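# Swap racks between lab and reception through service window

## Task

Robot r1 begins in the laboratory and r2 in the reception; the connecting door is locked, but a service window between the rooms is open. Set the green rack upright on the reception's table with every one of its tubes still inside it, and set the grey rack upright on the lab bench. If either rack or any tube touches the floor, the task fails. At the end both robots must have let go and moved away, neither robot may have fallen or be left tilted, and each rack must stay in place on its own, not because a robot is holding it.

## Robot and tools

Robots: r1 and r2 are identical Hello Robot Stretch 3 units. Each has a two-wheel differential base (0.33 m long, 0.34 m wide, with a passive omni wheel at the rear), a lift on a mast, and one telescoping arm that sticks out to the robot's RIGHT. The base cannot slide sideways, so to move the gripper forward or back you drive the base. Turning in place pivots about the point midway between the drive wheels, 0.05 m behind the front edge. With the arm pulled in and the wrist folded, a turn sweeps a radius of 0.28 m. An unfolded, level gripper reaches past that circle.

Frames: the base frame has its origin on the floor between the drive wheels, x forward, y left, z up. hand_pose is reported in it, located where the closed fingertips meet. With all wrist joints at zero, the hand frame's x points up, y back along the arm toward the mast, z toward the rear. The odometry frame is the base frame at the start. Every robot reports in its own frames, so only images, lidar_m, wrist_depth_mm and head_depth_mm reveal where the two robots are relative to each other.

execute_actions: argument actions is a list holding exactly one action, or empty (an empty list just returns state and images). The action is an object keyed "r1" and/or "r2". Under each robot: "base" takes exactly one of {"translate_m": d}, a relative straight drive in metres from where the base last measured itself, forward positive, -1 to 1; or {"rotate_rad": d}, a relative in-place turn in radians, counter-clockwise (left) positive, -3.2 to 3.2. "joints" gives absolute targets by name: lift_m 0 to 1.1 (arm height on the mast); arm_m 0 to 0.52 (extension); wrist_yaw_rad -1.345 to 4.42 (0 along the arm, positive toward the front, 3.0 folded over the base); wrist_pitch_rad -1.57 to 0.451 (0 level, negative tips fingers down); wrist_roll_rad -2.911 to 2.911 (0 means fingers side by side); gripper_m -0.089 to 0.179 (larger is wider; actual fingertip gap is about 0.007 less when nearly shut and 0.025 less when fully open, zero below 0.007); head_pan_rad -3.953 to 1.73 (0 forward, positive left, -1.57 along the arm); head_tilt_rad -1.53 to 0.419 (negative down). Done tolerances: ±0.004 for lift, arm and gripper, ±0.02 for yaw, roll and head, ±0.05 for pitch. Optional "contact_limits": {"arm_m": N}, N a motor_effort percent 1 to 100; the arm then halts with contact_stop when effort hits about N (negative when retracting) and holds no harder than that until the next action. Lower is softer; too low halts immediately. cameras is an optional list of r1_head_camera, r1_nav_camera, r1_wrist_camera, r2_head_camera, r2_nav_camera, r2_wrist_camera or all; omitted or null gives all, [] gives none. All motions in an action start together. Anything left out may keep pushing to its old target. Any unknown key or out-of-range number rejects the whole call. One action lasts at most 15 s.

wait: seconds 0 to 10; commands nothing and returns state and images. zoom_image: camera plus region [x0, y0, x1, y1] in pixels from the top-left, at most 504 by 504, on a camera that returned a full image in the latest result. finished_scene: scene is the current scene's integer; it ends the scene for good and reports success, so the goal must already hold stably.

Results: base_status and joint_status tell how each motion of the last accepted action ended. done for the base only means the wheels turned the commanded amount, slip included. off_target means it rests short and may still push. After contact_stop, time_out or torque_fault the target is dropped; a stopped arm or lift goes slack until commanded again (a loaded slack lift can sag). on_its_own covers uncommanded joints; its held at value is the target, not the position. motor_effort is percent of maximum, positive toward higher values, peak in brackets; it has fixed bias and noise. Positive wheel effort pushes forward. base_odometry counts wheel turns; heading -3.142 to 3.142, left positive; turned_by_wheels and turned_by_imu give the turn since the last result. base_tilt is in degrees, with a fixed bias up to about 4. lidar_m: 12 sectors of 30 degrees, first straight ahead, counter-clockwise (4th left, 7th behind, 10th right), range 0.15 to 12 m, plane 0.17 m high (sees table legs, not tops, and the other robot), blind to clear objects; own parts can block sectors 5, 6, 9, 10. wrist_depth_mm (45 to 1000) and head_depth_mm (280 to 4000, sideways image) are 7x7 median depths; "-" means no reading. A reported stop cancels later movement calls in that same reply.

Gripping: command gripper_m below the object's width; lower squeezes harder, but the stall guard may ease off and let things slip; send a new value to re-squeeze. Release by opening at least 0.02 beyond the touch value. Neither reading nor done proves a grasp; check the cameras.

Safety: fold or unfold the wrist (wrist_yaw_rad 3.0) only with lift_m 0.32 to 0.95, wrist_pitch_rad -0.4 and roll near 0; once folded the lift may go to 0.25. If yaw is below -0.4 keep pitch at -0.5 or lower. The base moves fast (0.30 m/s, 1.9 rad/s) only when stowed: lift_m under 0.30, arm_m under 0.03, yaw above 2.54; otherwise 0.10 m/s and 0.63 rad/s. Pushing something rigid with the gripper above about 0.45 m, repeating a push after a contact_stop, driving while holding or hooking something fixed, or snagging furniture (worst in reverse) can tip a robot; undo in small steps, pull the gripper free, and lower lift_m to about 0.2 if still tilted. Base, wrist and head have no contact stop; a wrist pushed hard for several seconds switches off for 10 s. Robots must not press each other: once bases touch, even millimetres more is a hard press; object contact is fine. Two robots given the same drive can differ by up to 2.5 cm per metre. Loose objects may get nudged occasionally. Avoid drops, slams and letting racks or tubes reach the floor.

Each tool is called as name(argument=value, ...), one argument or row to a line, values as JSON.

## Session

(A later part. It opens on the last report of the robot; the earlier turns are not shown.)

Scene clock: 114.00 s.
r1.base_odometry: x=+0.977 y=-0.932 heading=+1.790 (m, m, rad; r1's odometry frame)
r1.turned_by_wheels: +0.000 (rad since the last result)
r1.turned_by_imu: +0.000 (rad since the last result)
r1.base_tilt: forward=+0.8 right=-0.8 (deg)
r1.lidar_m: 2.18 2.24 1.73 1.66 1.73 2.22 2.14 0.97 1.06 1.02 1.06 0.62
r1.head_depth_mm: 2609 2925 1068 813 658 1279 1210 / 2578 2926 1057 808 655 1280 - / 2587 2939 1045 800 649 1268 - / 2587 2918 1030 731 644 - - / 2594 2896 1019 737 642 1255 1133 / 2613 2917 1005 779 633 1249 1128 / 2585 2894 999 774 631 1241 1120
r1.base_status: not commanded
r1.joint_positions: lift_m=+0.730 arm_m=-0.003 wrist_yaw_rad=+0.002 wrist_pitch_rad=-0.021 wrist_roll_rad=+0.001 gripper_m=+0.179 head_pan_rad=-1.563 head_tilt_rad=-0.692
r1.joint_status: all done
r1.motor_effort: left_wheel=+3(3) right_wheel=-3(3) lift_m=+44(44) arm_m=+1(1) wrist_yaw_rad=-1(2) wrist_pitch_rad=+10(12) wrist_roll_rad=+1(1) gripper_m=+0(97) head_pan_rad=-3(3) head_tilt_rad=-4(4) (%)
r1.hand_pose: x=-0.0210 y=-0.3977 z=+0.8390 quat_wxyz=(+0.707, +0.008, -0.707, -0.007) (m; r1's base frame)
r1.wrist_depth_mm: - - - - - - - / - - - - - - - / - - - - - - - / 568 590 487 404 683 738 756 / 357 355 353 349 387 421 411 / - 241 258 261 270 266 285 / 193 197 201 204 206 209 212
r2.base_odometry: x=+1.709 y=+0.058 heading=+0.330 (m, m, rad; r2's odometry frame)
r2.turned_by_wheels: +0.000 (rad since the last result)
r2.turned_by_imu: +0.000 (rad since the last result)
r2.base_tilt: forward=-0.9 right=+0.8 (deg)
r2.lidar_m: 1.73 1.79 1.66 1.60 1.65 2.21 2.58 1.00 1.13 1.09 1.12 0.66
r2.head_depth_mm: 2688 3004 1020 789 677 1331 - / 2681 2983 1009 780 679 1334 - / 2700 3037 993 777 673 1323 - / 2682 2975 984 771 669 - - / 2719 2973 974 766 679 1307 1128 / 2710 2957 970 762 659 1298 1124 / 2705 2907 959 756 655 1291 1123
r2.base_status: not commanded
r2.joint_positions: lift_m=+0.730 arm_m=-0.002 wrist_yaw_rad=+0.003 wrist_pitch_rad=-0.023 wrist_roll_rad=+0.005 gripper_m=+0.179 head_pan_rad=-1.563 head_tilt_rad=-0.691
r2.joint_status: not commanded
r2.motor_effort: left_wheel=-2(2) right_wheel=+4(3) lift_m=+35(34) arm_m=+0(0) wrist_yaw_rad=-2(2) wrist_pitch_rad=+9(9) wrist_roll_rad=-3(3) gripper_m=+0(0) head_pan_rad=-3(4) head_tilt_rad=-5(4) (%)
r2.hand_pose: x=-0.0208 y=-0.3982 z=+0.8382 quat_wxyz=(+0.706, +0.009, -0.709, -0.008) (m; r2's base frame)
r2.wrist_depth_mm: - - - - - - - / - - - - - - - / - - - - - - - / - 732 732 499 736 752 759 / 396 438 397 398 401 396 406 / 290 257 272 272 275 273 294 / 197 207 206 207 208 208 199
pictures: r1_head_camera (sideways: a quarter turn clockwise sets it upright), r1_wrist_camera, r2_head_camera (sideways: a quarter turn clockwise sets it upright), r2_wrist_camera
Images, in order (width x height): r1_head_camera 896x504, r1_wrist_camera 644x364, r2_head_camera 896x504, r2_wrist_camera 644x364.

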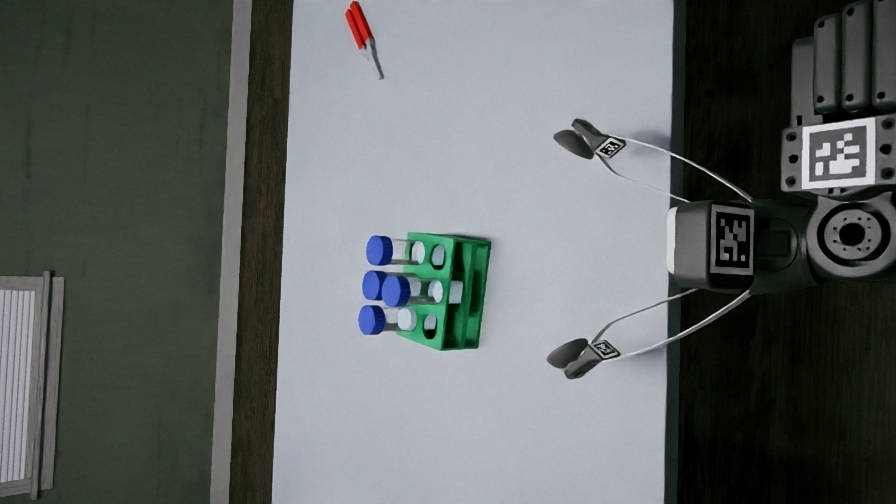

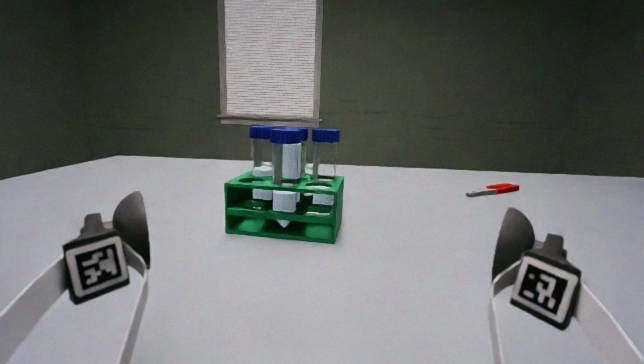

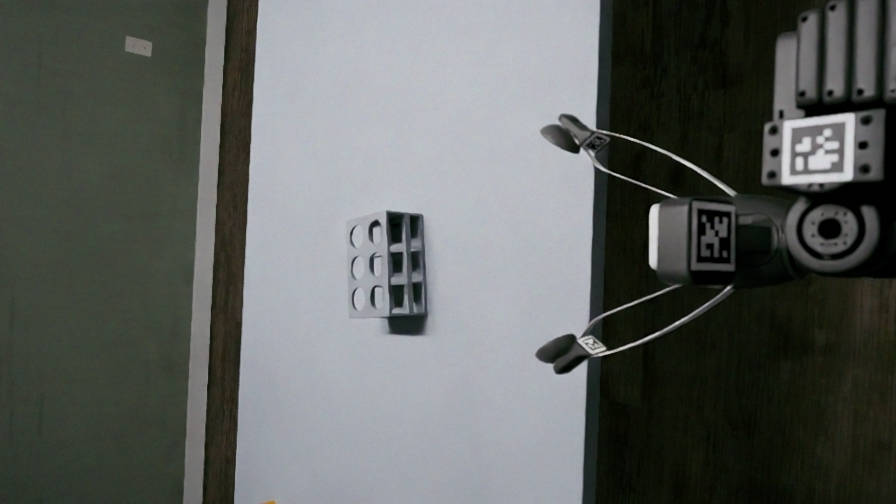

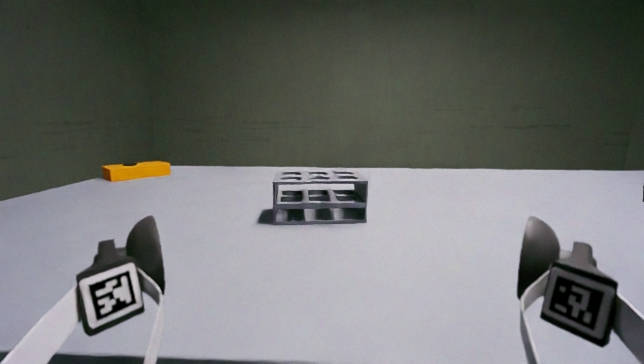

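execute_actions(
  actions=[
    {"r1":{"base":{"translate_m":0.045},"joints":{"lift_m":0.69,"arm_m":0.14,"wrist_pitch_rad":0.02}},"r2":{"base":{"translate_m":0.022},"joints":{"lift_m":0.69,"arm_m":0.21,"wrist_pitch_rad":0.02}}},
  ],
  cameras=["r1_head_camera","r1_wrist_camera","r2_head_camera","r2_wrist_camera"],
)

Scene clock: 131.93 s.
r1.base_odometry: x=+0.967 y=-0.888 heading=+1.790 (m, m, rad; r1's odometry frame)
r1.turned_by_wheels: +0.000 (rad since the last result)
r1.turned_by_imu: +0.001 (rad since the last result)
r1.base_tilt: forward=+0.7 right=-0.7 (deg)
r1.lidar_m: 2.14 2.20 1.73 1.66 1.73 2.27 2.18 1.01 1.06 1.02 1.06 0.58
r1.head_depth_mm: 2587 2959 1072 814 659 1259 1181 / 2578 2938 1056 806 670 - - / 2594 2965 1044 786 667 - 1148 / 2589 2924 1030 729 - 1262 1142 / 2590 2921 1021 786 640 1255 1135 / 2598 2925 1010 778 635 1251 1126 / 2592 2879 995 771 631 1240 1125
r1.base_status: done
r1.joint_positions: lift_m=+0.690 arm_m=+0.140 wrist_yaw_rad=+0.001 wrist_pitch_rad=+0.006 wrist_roll_rad=+0.001 gripper_m=+0.179 head_pan_rad=-1.563 head_tilt_rad=-0.692
r1.joint_status: all done
r1.motor_effort: left_wheel=+3(9) right_wheel=-3(5) lift_m=+29(37) arm_m=+6(4) wrist_yaw_rad=+0(3) wrist_pitch_rad=+6(13) wrist_roll_rad=+0(1) gripper_m=+0(0) head_pan_rad=-3(3) head_tilt_rad=-4(4) (%)
r1.hand_pose: x=-0.0213 y=-0.5409 z=+0.8064 quat_wxyz=(+0.707, -0.002, -0.707, +0.002) (m; r1's base frame)
r1.wrist_depth_mm: - - - - - - - / - - - - - - - / - - - 240 - - - / 469 497 447 242 580 617 654 / 272 285 245 217 246 331 332 / - 187 201 205 210 207 222 / 148 151 154 156 159 162 163
r2.base_odometry: x=+1.730 y=+0.066 heading=+0.330 (m, m, rad; r2's odometry frame)
r2.turned_by_wheels: +0.000 (rad since the last result)
r2.turned_by_imu: -0.017 (rad since the last result)
r2.base_tilt: forward=-0.9 right=+0.8 (deg)
r2.lidar_m: 1.71 1.76 1.67 1.60 1.64 2.17 2.60 1.01 1.14 1.09 1.12 0.64
r2.head_depth_mm: 2722 3041 1004 788 678 1323 1157 / 2730 3008 995 778 665 - - / 2743 3041 987 773 - 1302 1145 / 2666 2931 981 792 - 1316 1147 / 2695 3025 972 760 660 1303 1131 / 2709 2915 964 754 659 1296 1125 / 2730 2930 949 751 648 1284 1124
r2.base_status: done
r2.joint_positions: lift_m=+0.690 arm_m=+0.209 wrist_yaw_rad=+0.001 wrist_pitch_rad=+0.020 wrist_roll_rad=+0.011 gripper_m=+0.179 head_pan_rad=-1.566 head_tilt_rad=-0.696
r2.joint_status: all done
r2.motor_effort: left_wheel=-1(13) right_wheel=+2(28) lift_m=+18(34) arm_m=+7(25) wrist_yaw_rad=-1(5) wrist_pitch_rad=+0(44) wrist_roll_rad=-7(13) gripper_m=+0(0) head_pan_rad=-3(3) head_tilt_rad=-1(4) (%)
r2.hand_pose: x=-0.0212 y=-0.6111 z=+0.8101 quat_wxyz=(+0.704, -0.006, -0.711, +0.007) (m; r2's base frame)
r2.wrist_depth_mm: - - - - - - - / - - - - - - - / - - - - - - - / 560 720 722 718 715 716 717 / 347 383 245 253 283 340 340 / 234 210 213 214 219 224 240 / 160 168 167 167 166 166 158
pictures: r1_head_camera (sideways: a quarter turn clockwise sets it upright), r1_wrist_camera, r2_head_camera (sideways: a quarter turn clockwise sets it upright), r2_wrist_camera
Images, in order (width x height): r1_head_camera 896x504, r1_wrist_camera 644x364, r2_head_camera 896x504, r2_wrist_camera 644x364.

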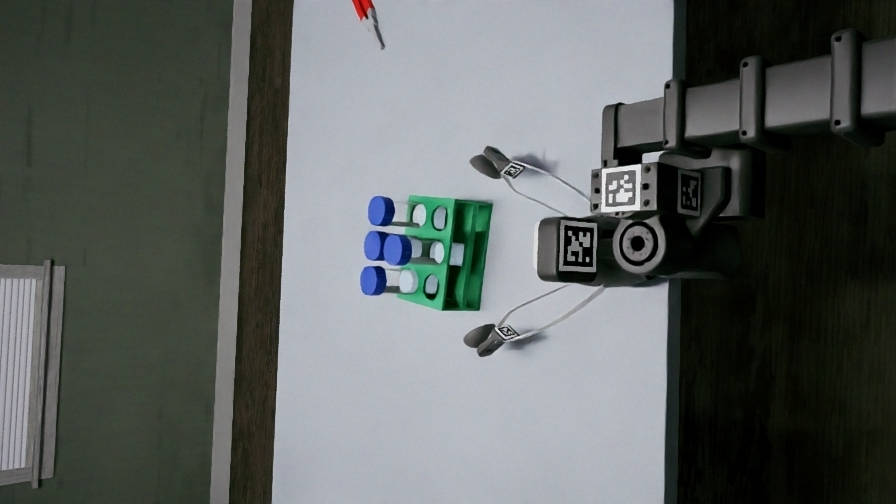

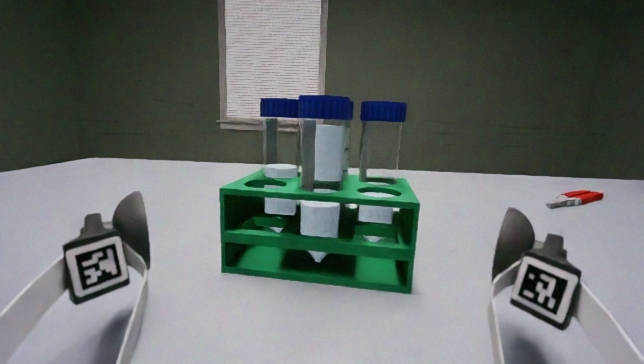

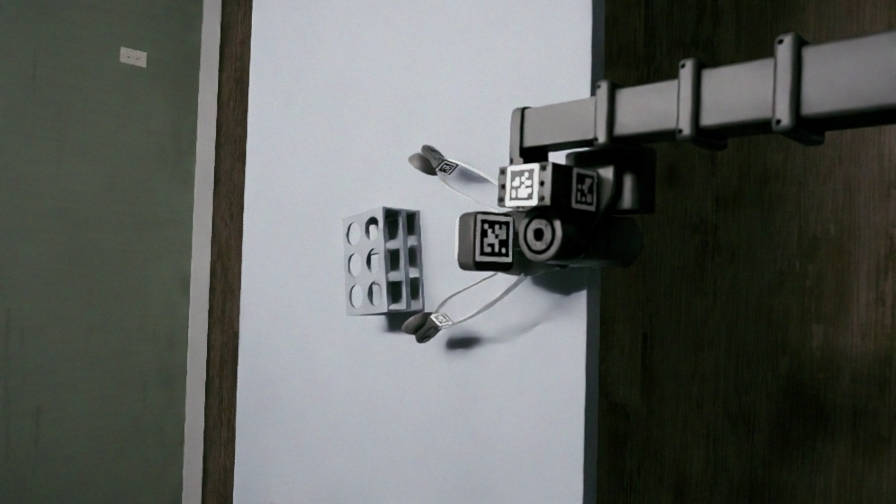

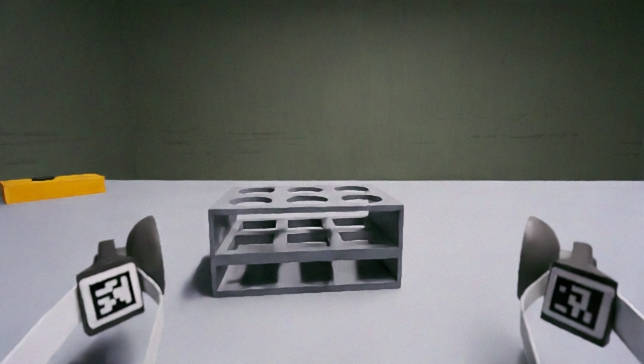

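execute_actions(
  actions=[
    {"r1":{"base":{"translate_m":0.022},"joints":{"lift_m":0.712,"wrist_pitch_rad":-0.15,"wrist_yaw_rad":-0.1}},"r2":{"joints":{"lift_m":0.715,"wrist_pitch_rad":-0.15,"wrist_yaw_rad":0.1,"wrist_roll_rad":0}}},
  ],
  cameras=["r1_head_camera","r1_wrist_camera","r2_head_camera","r2_wrist_camera"],
)

Scene clock: 146.87 s.
r1.base_odometry: x=+0.962 y=-0.866 heading=+1.790 (m, m, rad; r1's odometry frame)
r1.turned_by_wheels: +0.000 (rad since the last result)
r1.turned_by_imu: +0.000 (rad since the last result)
r1.base_tilt: forward=+0.8 right=-0.7 (deg)
r1.lidar_m: 2.12 2.17 1.73 1.67 1.73 2.28 2.20 1.03 1.06 1.02 0.60 0.57
r1.head_depth_mm: 2605 2937 1066 814 658 1252 1183 / 2596 2918 1055 807 670 - - / 2604 2930 1042 754 684 - 1149 / 2588 2916 1030 727 688 1244 1136 / 2594 2934 1017 788 638 1258 1136 / 2595 2918 1006 779 634 1246 1128 / 2572 2871 998 773 630 1242 1122
r1.base_status: done
r1.joint_positions: lift_m=+0.712 arm_m=+0.140 wrist_yaw_rad=-0.098 wrist_pitch_rad=-0.164 wrist_roll_rad=+0.001 gripper_m=+0.179 head_pan_rad=-1.563 head_tilt_rad=-0.692
r1.joint_status: all done
r1.motor_effort: left_wheel=+3(8) right_wheel=-3(5) lift_m=+43(46) arm_m=+3(7) wrist_yaw_rad=-2(2) wrist_pitch_rad=+6(13) wrist_roll_rad=+1(0) gripper_m=+0(0) head_pan_rad=-3(3) head_tilt_rad=-3(3) (%)
r1.hand_pose: x=-0.0459 y=-0.5325 z=+0.7849 quat_wxyz=(+0.701, +0.023, -0.707, -0.093) (m; r1's base frame)
r1.wrist_depth_mm: - - - - - - - / - - - 228 - - - / 475 489 396 234 567 600 640 / 283 297 247 211 274 328 335 / 210 209 213 212 211 233 231 / - 155 164 166 170 167 175 / 130 131 132 134 137 138 139
r2.base_odometry: x=+1.730 y=+0.066 heading=+0.330 (m, m, rad; r2's odometry frame)
r2.turned_by_wheels: +0.000 (rad since the last result)
r2.turned_by_imu: +0.001 (rad since the last result)
r2.base_tilt: forward=-1.0 right=+0.9 (deg)
r2.lidar_m: 1.71 1.77 1.67 1.59 1.64 2.18 2.60 1.01 1.14 1.09 1.12 0.64
r2.head_depth_mm: 2668 3040 1011 785 677 1326 1167 / 2674 3033 997 780 - - 1120 / 2712 2952 983 798 - 1320 1139 / 2725 2983 984 810 1429 1310 1146 / 2706 2950 972 761 661 1302 1131 / 2684 2943 957 755 657 1309 1129 / 2679 2987 951 749 651 1285 1123
r2.base_status: not commanded
r2.joint_positions: lift_m=+0.715 arm_m=+0.210 wrist_yaw_rad=+0.098 wrist_pitch_rad=-0.167 wrist_roll_rad=+0.005 gripper_m=+0.179 head_pan_rad=-1.566 head_tilt_rad=-0.696
r2.joint_status: all done
r2.motor_effort: left_wheel=+0(2) right_wheel=+0(5) lift_m=+35(35) arm_m=+2(7) wrist_yaw_rad=+2(8) wrist_pitch_rad=+6(13) wrist_roll_rad=-3(5) gripper_m=+0(0) head_pan_rad=-4(3) head_tilt_rad=-1(2) (%)
r2.hand_pose: x=+0.0028 y=-0.6023 z=+0.7870 quat_wxyz=(+0.705, +0.093, -0.703, -0.025) (m; r2's base frame)
r2.wrist_depth_mm: - - - - - - - / - - - - - - - / - 582 624 623 608 631 614 / 334 334 305 245 226 332 327 / 228 243 227 218 217 226 227 / 181 164 173 171 172 171 180 / - 139 138 138 138 138 133
pictures: r1_head_camera (sideways: a quarter turn clockwise sets it upright), r1_wrist_camera, r2_head_camera (sideways: a quarter turn clockwise sets it upright), r2_wrist_camera
Images, in order (width x height): r1_head_camera 896x504, r1_wrist_camera 644x364, r2_head_camera 896x504, r2_wrist_camera 644x364.

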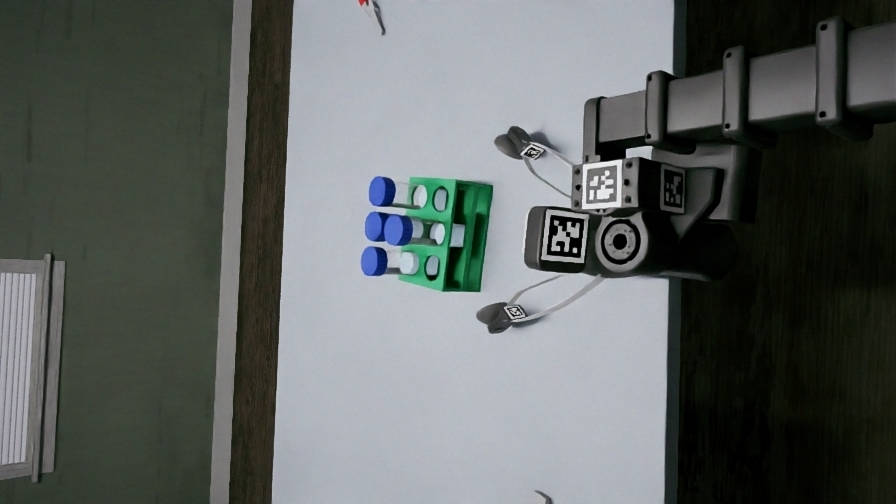

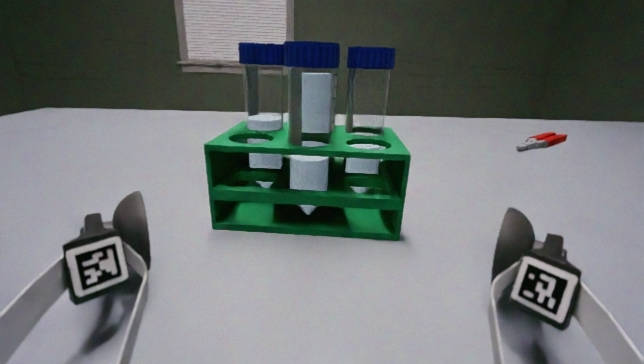

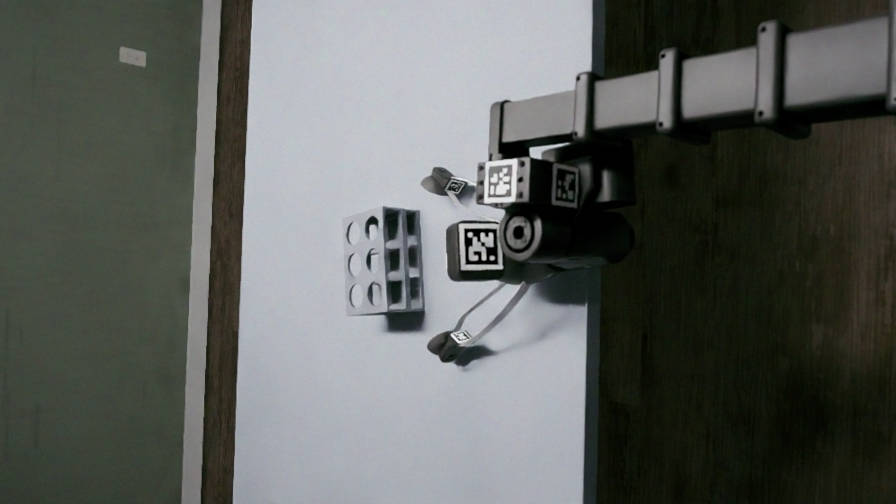

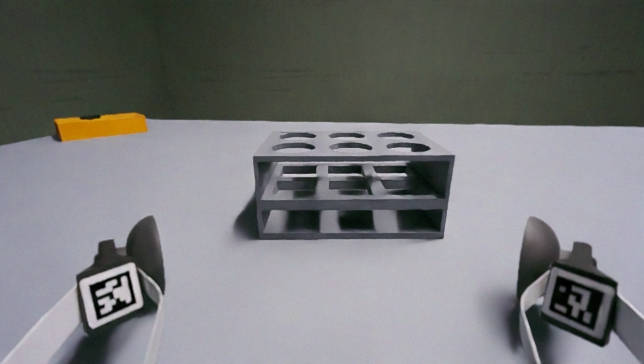

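execute_actions(
  actions=[
    {"r1":{"joints":{"arm_m":0.22}},"r2":{"joints":{"arm_m":0.292}}},
  ],
  cameras=["r1_head_camera","r1_wrist_camera","r2_head_camera","r2_wrist_camera"],
)

Scene clock: 152.77 s.
r1.base_odometry: x=+0.962 y=-0.866 heading=+1.790 (m, m, rad; r1's odometry frame)
r1.turned_by_wheels: +0.000 (rad since the last result)
r1.turned_by_imu: +0.000 (rad since the last result)
r1.base_tilt: forward=+0.7 right=-0.6 (deg)
r1.lidar_m: 2.12 2.18 1.73 1.66 1.72 2.29 2.21 1.03 1.06 1.02 0.61 0.56
r1.head_depth_mm: 2616 2926 1070 814 658 1260 1174 / 2599 2913 1058 807 673 - - / 2593 2929 1043 759 - 1276 1146 / 2592 2947 1032 728 - 1267 1143 / 2576 2928 1017 788 639 1259 1136 / 2594 2958 1008 779 636 1246 1129 / 2578 2880 999 774 630 1244 1124
r1.base_status: not commanded
r1.joint_positions: lift_m=+0.712 arm_m=+0.220 wrist_yaw_rad=-0.099 wrist_pitch_rad=-0.165 wrist_roll_rad=+0.001 gripper_m=+0.179 head_pan_rad=-1.563 head_tilt_rad=-0.692
r1.joint_status: all done
r1.motor_effort: left_wheel=+3(3) right_wheel=-3(3) lift_m=+43(43) arm_m=+5(5) wrist_yaw_rad=+0(1) wrist_pitch_rad=+7(7) wrist_roll_rad=+1(0) gripper_m=+0(0) head_pan_rad=-3(2) head_tilt_rad=-2(5) (%)
r1.hand_pose: x=-0.0461 y=-0.6123 z=+0.7847 quat_wxyz=(+0.701, +0.023, -0.707, -0.093) (m; r1's base frame)
r1.wrist_depth_mm: - - - - - - - / - - - 150 - - - / 472 482 441 162 557 597 634 / 286 289 148 152 156 328 335 / 210 138 166 138 161 211 229 / - 147 142 134 134 162 174 / 130 131 133 134 135 137 139
r2.base_odometry: x=+1.730 y=+0.066 heading=+0.330 (m, m, rad; r2's odometry frame)
r2.turned_by_wheels: +0.000 (rad since the last result)
r2.turned_by_imu: +0.001 (rad since the last result)
r2.base_tilt: forward=-1.0 right=+0.8 (deg)
r2.lidar_m: 1.72 1.77 1.67 1.59 1.64 2.17 2.60 1.01 1.14 1.09 1.12 0.64
r2.head_depth_mm: 2721 3002 1009 785 677 1356 1174 / 2685 3019 997 804 - - 1121 / 2709 3021 990 - 653 1326 1147 / 2708 2895 974 - 656 1300 1133 / 2736 2955 970 741 662 1303 1135 / 2685 2975 960 756 657 1292 1128 / 2669 2933 954 750 650 1293 1126
r2.base_status: not commanded
r2.joint_positions: lift_m=+0.715 arm_m=+0.292 wrist_yaw_rad=+0.098 wrist_pitch_rad=-0.168 wrist_roll_rad=+0.005 gripper_m=+0.179 head_pan_rad=-1.566 head_tilt_rad=-0.696
r2.joint_status: all done
r2.motor_effort: left_wheel=+0(0) right_wheel=+0(0) lift_m=+36(36) arm_m=+4(7) wrist_yaw_rad=+1(2) wrist_pitch_rad=+7(7) wrist_roll_rad=-3(3) gripper_m=+0(0) head_pan_rad=-3(3) head_tilt_rad=-1(1) (%)
r2.hand_pose: x=+0.0030 y=-0.6841 z=+0.7868 quat_wxyz=(+0.705, +0.094, -0.702, -0.025) (m; r2's base frame)
r2.wrist_depth_mm: - - - - - - - / - - - - - - - / 498 624 637 625 618 - - / 333 333 166 165 165 329 329 / 225 233 158 175 166 149 225 / 180 163 138 137 137 148 179 / - 137 137 137 137 137 132
pictures: r1_head_camera (sideways: a quarter turn clockwise sets it upright), r1_wrist_camera, r2_head_camera (sideways: a quarter turn clockwise sets it upright), r2_wrist_camera
Images, in order (width x height): r1_head_camera 896x504, r1_wrist_camera 644x364, r2_head_camera 896x504, r2_wrist_camera 644x364.

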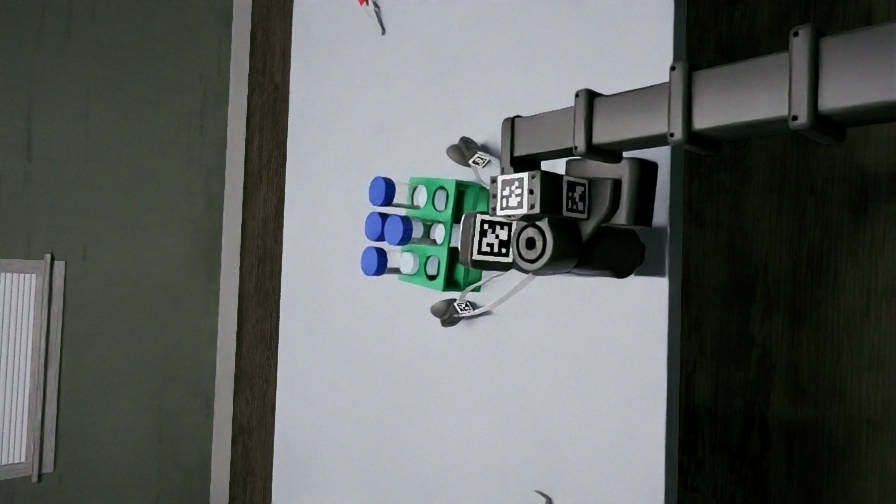

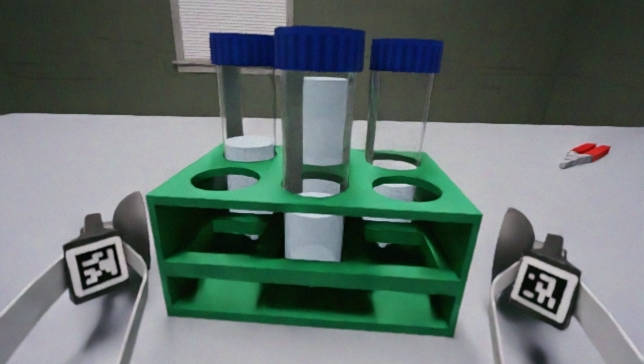

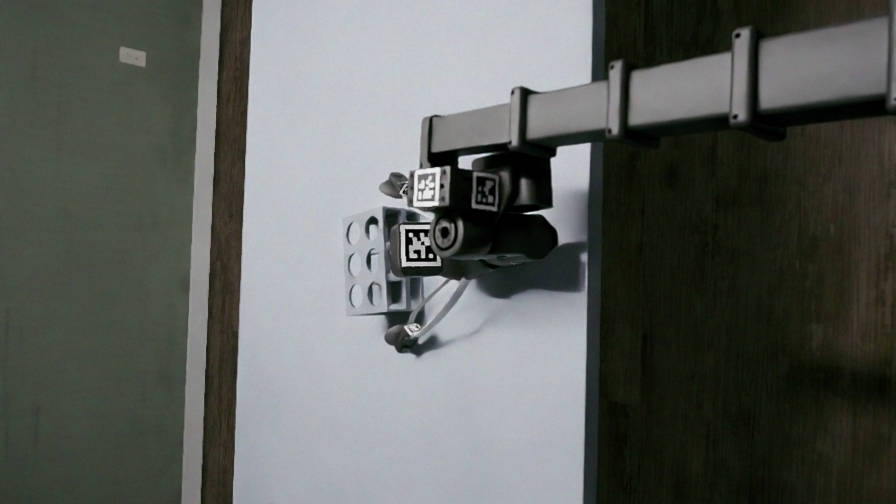

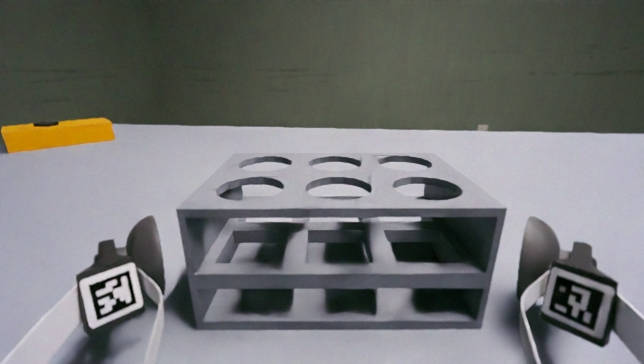

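execute_actions(
  actions=[
    {"r1":{"joints":{"arm_m":0.24}},"r2":{"joints":{"arm_m":0.314}}},
  ],
  cameras=["r1_wrist_camera","r2_wrist_camera"],
)

execute_actions(
  actions=[
    {"r1":{"joints":{"gripper_m":0.07}},"r2":{"joints":{"gripper_m":0.07}}},
  ],
  cameras=["r1_head_camera","r1_wrist_camera","r2_head_camera","r2_wrist_camera"],
)

Scene clock: 160.20 s.
r1.base_odometry: x=+0.962 y=-0.866 heading=+1.790 (m, m, rad; r1's odometry frame)
r1.turned_by_wheels: +0.000 (rad since the last result)
r1.turned_by_imu: +0.000 (rad since the last result)
r1.base_tilt: forward=+0.7 right=-0.6 (deg)
r1.lidar_m: 2.12 2.19 1.73 1.66 1.73 2.29 2.20 1.03 1.06 1.02 0.60 0.56
r1.head_depth_mm: 2609 2920 1065 814 658 1258 1172 / 2611 2932 1059 810 672 - - / 2585 2918 1046 794 - 1269 1145 / 2587 2932 1033 747 609 1267 1141 / 2590 2915 1018 785 638 1254 1134 / 2561 2956 1007 777 634 1251 1129 / 2583 2900 994 774 631 1242 1123
r1.base_status: not commanded
r1.joint_positions: lift_m=+0.712 arm_m=+0.240 wrist_yaw_rad=-0.099 wrist_pitch_rad=-0.165 wrist_roll_rad=+0.001 gripper_m=+0.179 head_pan_rad=-1.563 head_tilt_rad=-0.692
r1.joint_status: all done
r1.motor_effort: left_wheel=+3(3) right_wheel=-4(3) lift_m=+44(43) arm_m=+5(5) wrist_yaw_rad=-1(1) wrist_pitch_rad=+7(7) wrist_roll_rad=+1(0) gripper_m=+0(0) head_pan_rad=-3(3) head_tilt_rad=-3(5) (%)
r1.hand_pose: x=-0.0461 y=-0.6322 z=+0.7846 quat_wxyz=(+0.701, +0.024, -0.707, -0.093) (m; r1's base frame)
r1.wrist_depth_mm: - - - 94 - - - / - - - 138 - - - / 468 492 450 148 568 599 633 / 283 291 149 151 155 325 336 / 209 119 149 120 141 116 231 / - 129 124 121 123 114 173 / 129 130 129 128 129 132 139
r2.base_odometry: x=+1.730 y=+0.066 heading=+0.330 (m, m, rad; r2's odometry frame)
r2.turned_by_wheels: +0.000 (rad since the last result)
r2.turned_by_imu: +0.000 (rad since the last result)
r2.base_tilt: forward=-0.9 right=+1.0 (deg)
r2.lidar_m: 1.71 1.77 1.67 1.60 1.64 2.18 2.60 1.01 1.14 1.09 1.12 0.64
r2.head_depth_mm: 2710 3016 1007 785 677 1360 1176 / 2680 2978 992 808 - - 1123 / 2656 2971 990 - 654 1320 1142 / 2667 2979 974 - 665 1320 1137 / 2730 2928 969 758 660 1307 1139 / 2685 2952 958 755 654 1303 1126 / 2672 2962 952 751 651 1295 1118
r2.base_status: not commanded
r2.joint_positions: lift_m=+0.715 arm_m=+0.314 wrist_yaw_rad=+0.099 wrist_pitch_rad=-0.168 wrist_roll_rad=+0.005 gripper_m=+0.179 head_pan_rad=-1.566 head_tilt_rad=-0.696
r2.joint_status: all done
r2.motor_effort: left_wheel=+0(0) right_wheel=+0(0) lift_m=+35(35) arm_m=+4(5) wrist_yaw_rad=+0(1) wrist_pitch_rad=+7(7) wrist_roll_rad=-3(3) gripper_m=+0(0) head_pan_rad=-3(3) head_tilt_rad=-2(2) (%)
r2.hand_pose: x=+0.0031 y=-0.7060 z=+0.7868 quat_wxyz=(+0.705, +0.094, -0.702, -0.025) (m; r2's base frame)
r2.wrist_depth_mm: - - - - - - - / - - - - - - - / 491 628 624 - - - - / 332 331 166 169 165 330 329 / 226 219 132 145 144 113 222 / 182 116 131 130 130 118 178 / - 133 126 126 125 127 132
pictures: r1_wrist_camera, r2_wrist_camera
Images, in order (width x height): r1_wrist_camera 644x364, r2_wrist_camera 644x364.

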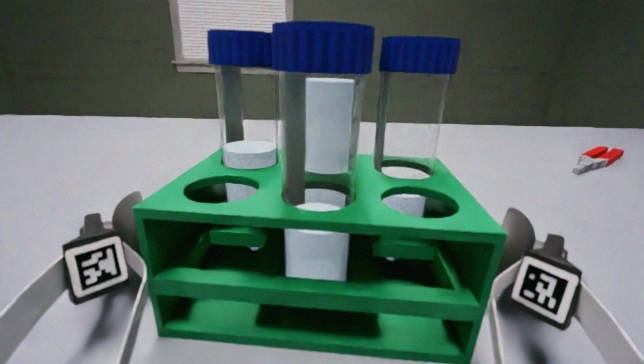

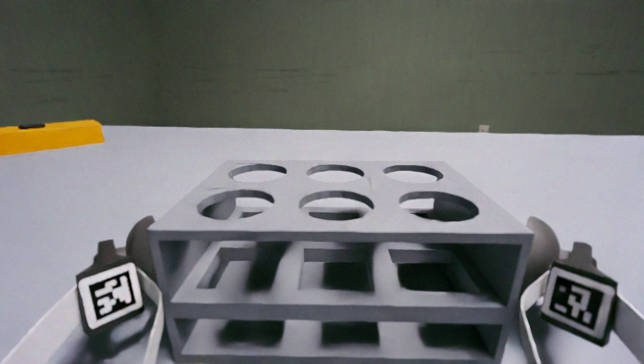

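Scene clock: 161.77 s.
r1.base_odometry: x=+0.962 y=-0.866 heading=+1.790 (m, m, rad; r1's odometry frame)
r1.turned_by_wheels: +0.000 (rad since the last result)
r1.turned_by_imu: +0.000 (rad since the last result)
r1.base_tilt: forward=+0.7 right=-0.7 (deg)
r1.lidar_m: 2.12 2.18 1.72 1.66 1.72 2.29 2.20 1.03 1.06 1.02 0.61 0.56
r1.head_depth_mm: 2600 2925 1068 814 659 1259 1173 / 2606 2932 1057 808 672 - - / 2593 2925 1042 789 - 1263 1152 / 2600 2936 1029 746 609 1264 1139 / 2598 2913 1020 784 638 1252 1134 / 2583 2914 1006 778 635 1246 1129 / 2583 2887 998 772 632 1243 1123
r1.base_status: not commanded
r1.joint_positions: lift_m=+0.712 arm_m=+0.240 wrist_yaw_rad=-0.102 wrist_pitch_rad=-0.165 wrist_roll_rad=+0.002 gripper_m=+0.072 head_pan_rad=-1.563 head_tilt_rad=-0.692
r1.joint_status: all done
r1.motor_effort: left_wheel=+2(3) right_wheel=-2(3) lift_m=+43(43) arm_m=+5(5) wrist_yaw_rad=+1(1) wrist_pitch_rad=+7(7) wrist_roll_rad=+0(0) gripper_m=-47(100) head_pan_rad=-3(3) head_tilt_rad=-5(3) (%)
r1.hand_pose: x=-0.0468 y=-0.6322 z=+0.7847 quat_wxyz=(+0.700, +0.022, -0.707, -0.094) (m; r1's base frame)
r1.wrist_depth_mm: - - - - - - - / - - - 136 - - - / 472 491 446 154 560 595 640 / 284 289 147 148 161 325 332 / 204 139 165 133 123 231 229 / - 148 143 132 122 - 173 / 130 132 133 133 130 138 140
r2.base_odometry: x=+1.730 y=+0.066 heading=+0.330 (m, m, rad; r2's odometry frame)
r2.turned_by_wheels: +0.000 (rad since the last result)
r2.turned_by_imu: +0.000 (rad since the last result)
r2.base_tilt: forward=-0.9 right=+0.9 (deg)
r2.lidar_m: 1.71 1.76 1.67 1.59 1.64 2.18 2.60 1.01 1.14 1.09 1.12 0.64
r2.head_depth_mm: 2702 2973 1007 783 680 1358 1171 / 2700 2985 997 809 - - 1122 / 2721 3022 989 - 652 1324 1146 / 2722 2968 978 - 664 1320 1144 / 2701 2933 973 761 660 1299 1131 / 2714 2987 954 755 656 1298 1123 / 2665 2943 951 749 654 1290 1122
r2.base_status: not commanded
r2.joint_positions: lift_m=+0.715 arm_m=+0.314 wrist_yaw_rad=+0.099 wrist_pitch_rad=-0.168 wrist_roll_rad=+0.005 gripper_m=+0.071 head_pan_rad=-1.566 head_tilt_rad=-0.696
r2.joint_status: all done
r2.motor_effort: left_wheel=+0(0) right_wheel=+0(0) lift_m=+35(34) arm_m=+4(4) wrist_yaw_rad=+0(1) wrist_pitch_rad=+7(7) wrist_roll_rad=-3(3) gripper_m=-28(100) head_pan_rad=-4(3) head_tilt_rad=-2(2) (%)
r2.hand_pose: x=+0.0032 y=-0.7060 z=+0.7868 quat_wxyz=(+0.705, +0.094, -0.702, -0.025) (m; r2's base frame)
r2.wrist_depth_mm: - - - - - - - / - - - - - - - / 484 635 630 - - - - / 336 331 165 165 164 327 328 / 227 226 160 165 163 134 224 / 172 - 137 148 148 130 170 / - 135 138 137 136 135 137
pictures: r1_head_camera (sideways: a quarter turn clockwise sets it upright), r1_wrist_camera, r2_head_camera (sideways: a quarter turn clockwise sets it upright), r2_wrist_camera
Images, in order (width x height): r1_head_camera 896x504, r1_wrist_camera 644x364, r2_head_camera 896x504, r2_wrist_camera 644x364.

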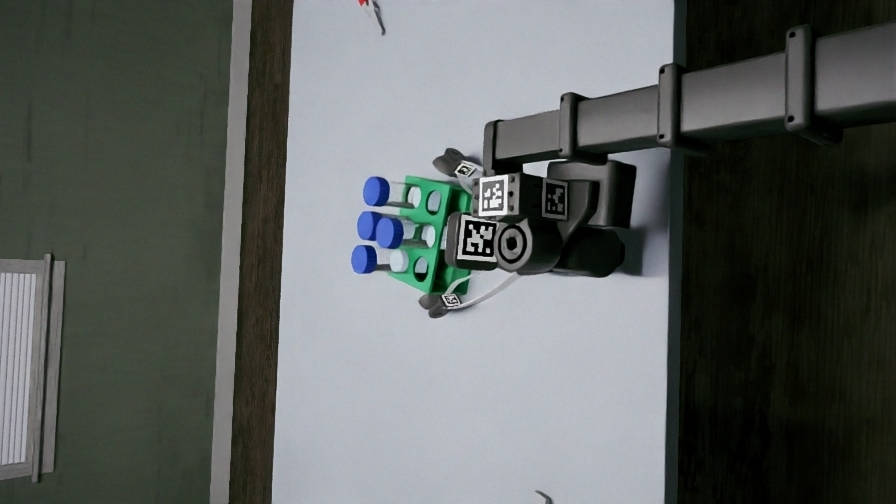

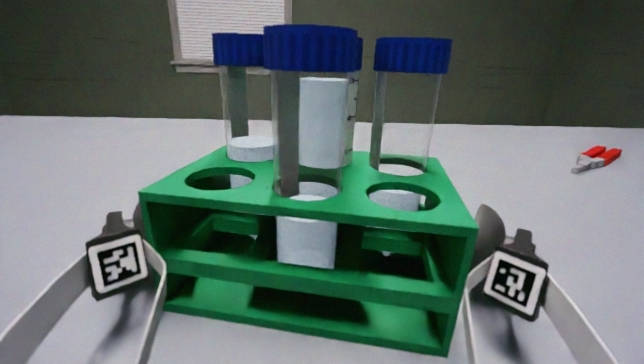

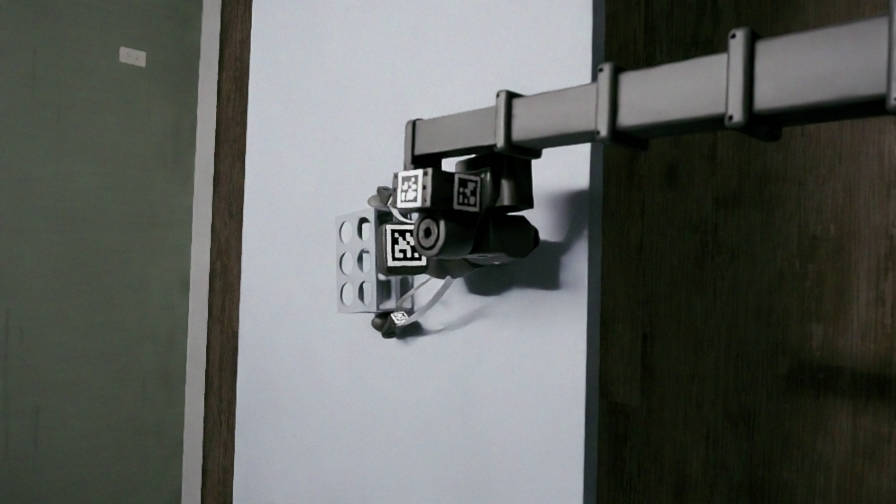

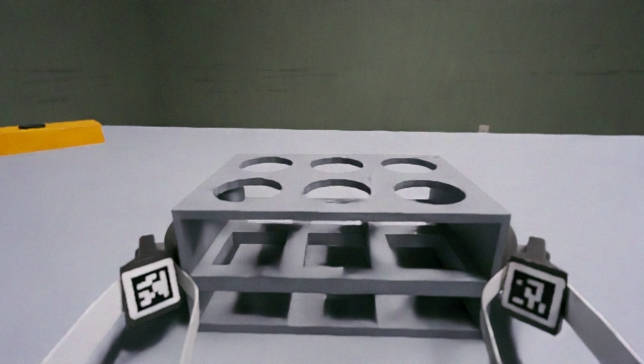

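execute_actions(
  actions=[
    {"r1":{"joints":{"gripper_m":0.179}},"r2":{"joints":{"lift_m":0.75}}},
  ],
  cameras=["r2_wrist_camera"],
)

execute_actions(
  actions=[
    {"r1":{"joints":{"arm_m":0.17}}},
  ],
  cameras=["r1_wrist_camera","r2_wrist_camera","r2_head_camera"],
)

Scene clock: 171.23 s.
r1.base_odometry: x=+0.962 y=-0.866 heading=+1.790 (m, m, rad; r1's odometry frame)
r1.turned_by_wheels: +0.000 (rad since the last result)
r1.turned_by_imu: +0.000 (rad since the last result)
r1.base_tilt: forward=+0.8 right=-0.7 (deg)
r1.lidar_m: 2.12 2.17 1.73 1.66 1.72 2.29 2.21 1.03 1.06 1.02 0.60 0.56
r1.head_depth_mm: 2599 2920 1065 814 658 1265 1171 / 2598 2927 1054 808 673 - - / 2589 2921 1042 813 - 1265 1144 / 2607 2926 1032 748 610 1262 1139 / 2590 2905 1018 784 640 1252 1134 / 2588 2944 1008 778 635 1246 1128 / 2576 2878 997 771 630 1242 1124
r1.base_status: not commanded
r1.joint_positions: lift_m=+0.712 arm_m=+0.240 wrist_yaw_rad=-0.099 wrist_pitch_rad=-0.165 wrist_roll_rad=+0.002 gripper_m=+0.179 head_pan_rad=-1.563 head_tilt_rad=-0.692
r1.joint_status: all done
r1.motor_effort: left_wheel=+3(3) right_wheel=-3(3) lift_m=+43(43) arm_m=+5(5) wrist_yaw_rad=-1(2) wrist_pitch_rad=+7(7) wrist_roll_rad=+0(0) gripper_m=+0(99) head_pan_rad=-3(3) head_tilt_rad=-4(4) (%)
r1.hand_pose: x=-0.0461 y=-0.6323 z=+0.7847 quat_wxyz=(+0.700, +0.023, -0.707, -0.093) (m; r1's base frame)
r1.wrist_depth_mm: - - - 112 - - - / - - - 135 - - - / 478 488 502 154 554 587 637 / 285 289 147 146 159 328 336 / 210 136 165 131 129 203 229 / - 148 142 132 124 155 174 / 130 131 133 133 129 138 138
r2.base_odometry: x=+1.730 y=+0.066 heading=+0.330 (m, m, rad; r2's odometry frame)
r2.turned_by_wheels: +0.000 (rad since the last result)
r2.turned_by_imu: +0.001 (rad since the last result)
r2.base_tilt: forward=-1.0 right=+1.0 (deg)
r2.lidar_m: 1.71 1.76 1.67 1.59 1.64 2.17 2.60 1.01 1.13 1.09 1.12 0.64
r2.head_depth_mm: 2705 3035 1007 784 678 1359 - / 2737 2995 998 809 - 1325 1147 / 2743 3010 1024 - 670 1319 1137 / 2694 2943 1006 740 665 1304 1136 / 2703 2957 968 762 661 1303 1129 / 2702 2922 961 753 657 1298 1126 / 2711 2936 951 750 652 1288 1125
r2.base_status: not commanded
r2.joint_positions: lift_m=+0.750 arm_m=+0.314 wrist_yaw_rad=+0.099 wrist_pitch_rad=-0.182 wrist_roll_rad=+0.005 gripper_m=+0.096 head_pan_rad=-1.566 head_tilt_rad=-0.696
r2.joint_status: all done
r2.on_its_own: gripper_m is held at +0.095, not at your +0.070, by its stall guard, which is not easing now
r2.motor_effort: left_wheel=+0(0) right_wheel=+0(0) lift_m=+36(37) arm_m=+4(4) wrist_yaw_rad=+0(0) wrist_pitch_rad=+12(13) wrist_roll_rad=-3(3) gripper_m=-19(19) head_pan_rad=-3(3) head_tilt_rad=-1(2) (%)
r2.hand_pose: x=+0.0031 y=-0.7051 z=+0.8183 quat_wxyz=(+0.705, +0.099, -0.702, -0.030) (m; r2's base frame)
r2.wrist_depth_mm: - - - - - - - / - - - - - - - / - - - - - - - / 415 422 414 199 197 412 413 / 289 295 167 167 164 148 283 / 220 - 138 151 151 128 217 / 185 175 142 142 142 170 176
pictures: r2_wrist_camera
Images, in order (width x height): r2_wrist_camera 644x364.

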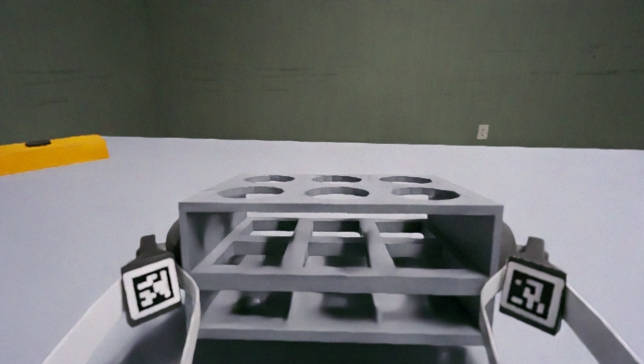

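Scene clock: 172.93 s.
r1.base_odometry: x=+0.962 y=-0.866 heading=+1.790 (m, m, rad; r1's odometry frame)
r1.turned_by_wheels: +0.000 (rad since the last result)
r1.turned_by_imu: +0.000 (rad since the last result)
r1.base_tilt: forward=+0.7 right=-0.7 (deg)
r1.lidar_m: 2.12 2.18 1.72 1.66 1.73 2.28 2.20 1.03 1.06 1.02 0.60 0.56
r1.head_depth_mm: 2593 2931 1066 814 658 1262 1185 / 2586 2937 1055 807 691 - - / 2603 2921 1041 766 - 1269 1147 / 2598 2932 1030 746 - 1265 1141 / 2589 2942 1019 788 638 1255 1136 / 2584 2946 1008 779 635 1249 1128 / 2598 2879 998 772 630 1240 1122
r1.base_status: not commanded
r1.joint_positions: lift_m=+0.712 arm_m=+0.170 wrist_yaw_rad=-0.099 wrist_pitch_rad=-0.165 wrist_roll_rad=+0.002 gripper_m=+0.179 head_pan_rad=-1.563 head_tilt_rad=-0.692
r1.joint_status: all done
r1.motor_effort: left_wheel=+3(3) right_wheel=-3(3) lift_m=+43(43) arm_m=-3(1) wrist_yaw_rad=+0(0) wrist_pitch_rad=+7(7) wrist_roll_rad=+0(0) gripper_m=+0(1) head_pan_rad=-3(3) head_tilt_rad=-4(4) (%)
r1.hand_pose: x=-0.0461 y=-0.5628 z=+0.7847 quat_wxyz=(+0.700, +0.023, -0.707, -0.093) (m; r1's base frame)
r1.wrist_depth_mm: - - - - - - - / - - - 213 - - - / 474 488 398 220 555 595 641 / 287 293 229 198 274 323 335 / 211 210 205 199 208 230 230 / - 155 163 166 169 166 174 / 130 131 132 134 137 137 139
r2.base_odometry: x=+1.730 y=+0.066 heading=+0.330 (m, m, rad; r2's odometry frame)
r2.turned_by_wheels: +0.000 (rad since the last result)
r2.turned_by_imu: +0.000 (rad since the last result)
r2.base_tilt: forward=-1.0 right=+0.9 (deg)
r2.lidar_m: 1.71 1.77 1.67 1.60 1.64 2.17 2.60 1.01 1.13 1.09 1.12 0.64
r2.head_depth_mm: 2718 3059 1010 784 678 1372 - / 2689 3043 996 806 - 1321 1143 / 2686 3008 1025 - 668 1323 1146 / 2711 2973 1012 742 665 1321 1136 / 2688 2947 972 759 660 1306 1136 / 2697 2989 957 753 655 1297 1139 / 2672 2956 951 748 651 1289 1120
r2.base_status: not commanded
r2.joint_positions: lift_m=+0.750 arm_m=+0.314 wrist_yaw_rad=+0.099 wrist_pitch_rad=-0.182 wrist_roll_rad=+0.005 gripper_m=+0.096 head_pan_rad=-1.566 head_tilt_rad=-0.696
r2.joint_status: not commanded
r2.on_its_own: gripper_m is held at +0.095, not at your +0.070, by its stall guard, which is not easing now
r2.motor_effort: left_wheel=+0(0) right_wheel=-1(0) lift_m=+36(36) arm_m=+4(4) wrist_yaw_rad=+0(1) wrist_pitch_rad=+12(12) wrist_roll_rad=-3(3) gripper_m=-19(19) head_pan_rad=-3(3) head_tilt_rad=-2(1) (%)
r2.hand_pose: x=+0.0031 y=-0.7051 z=+0.8183 quat_wxyz=(+0.705, +0.099, -0.702, -0.030) (m; r2's base frame)
r2.wrist_depth_mm: - - - - - - - / - - - - - - - / - - - - - - - / 415 419 414 199 197 412 411 / 287 298 167 168 164 148 284 / 219 - 138 150 151 128 219 / 184 174 142 142 142 169 177
pictures: r1_wrist_camera, r2_head_camera (sideways: a quarter turn clockwise sets it upright), r2_wrist_camera
Images, in order (width x height): r1_wrist_camera 644x364, r2_head_camera 896x504, r2_wrist_camera 644x364.

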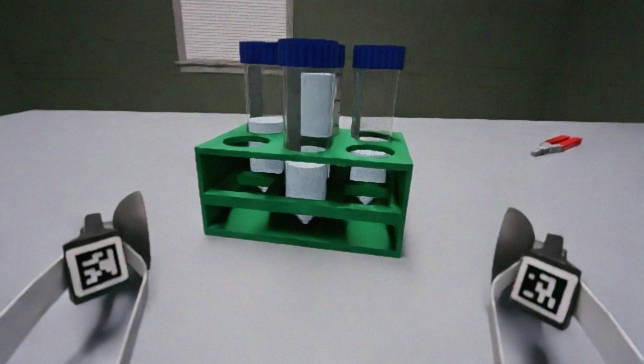

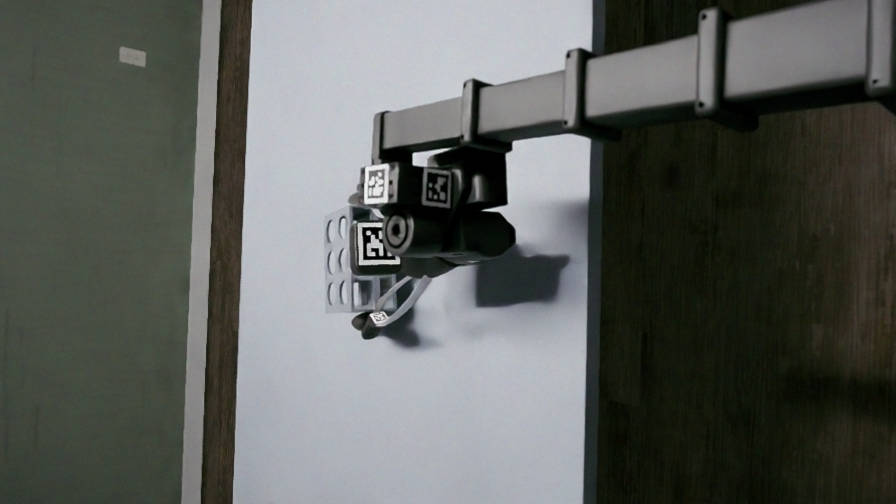

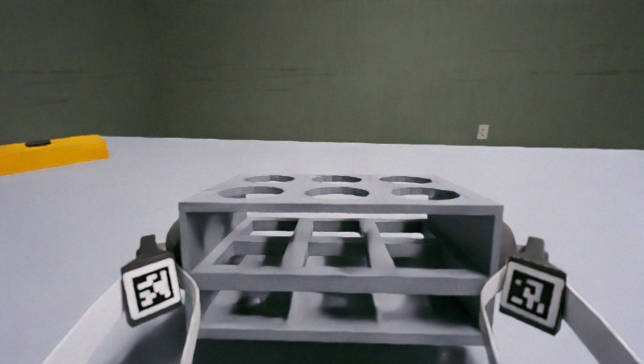

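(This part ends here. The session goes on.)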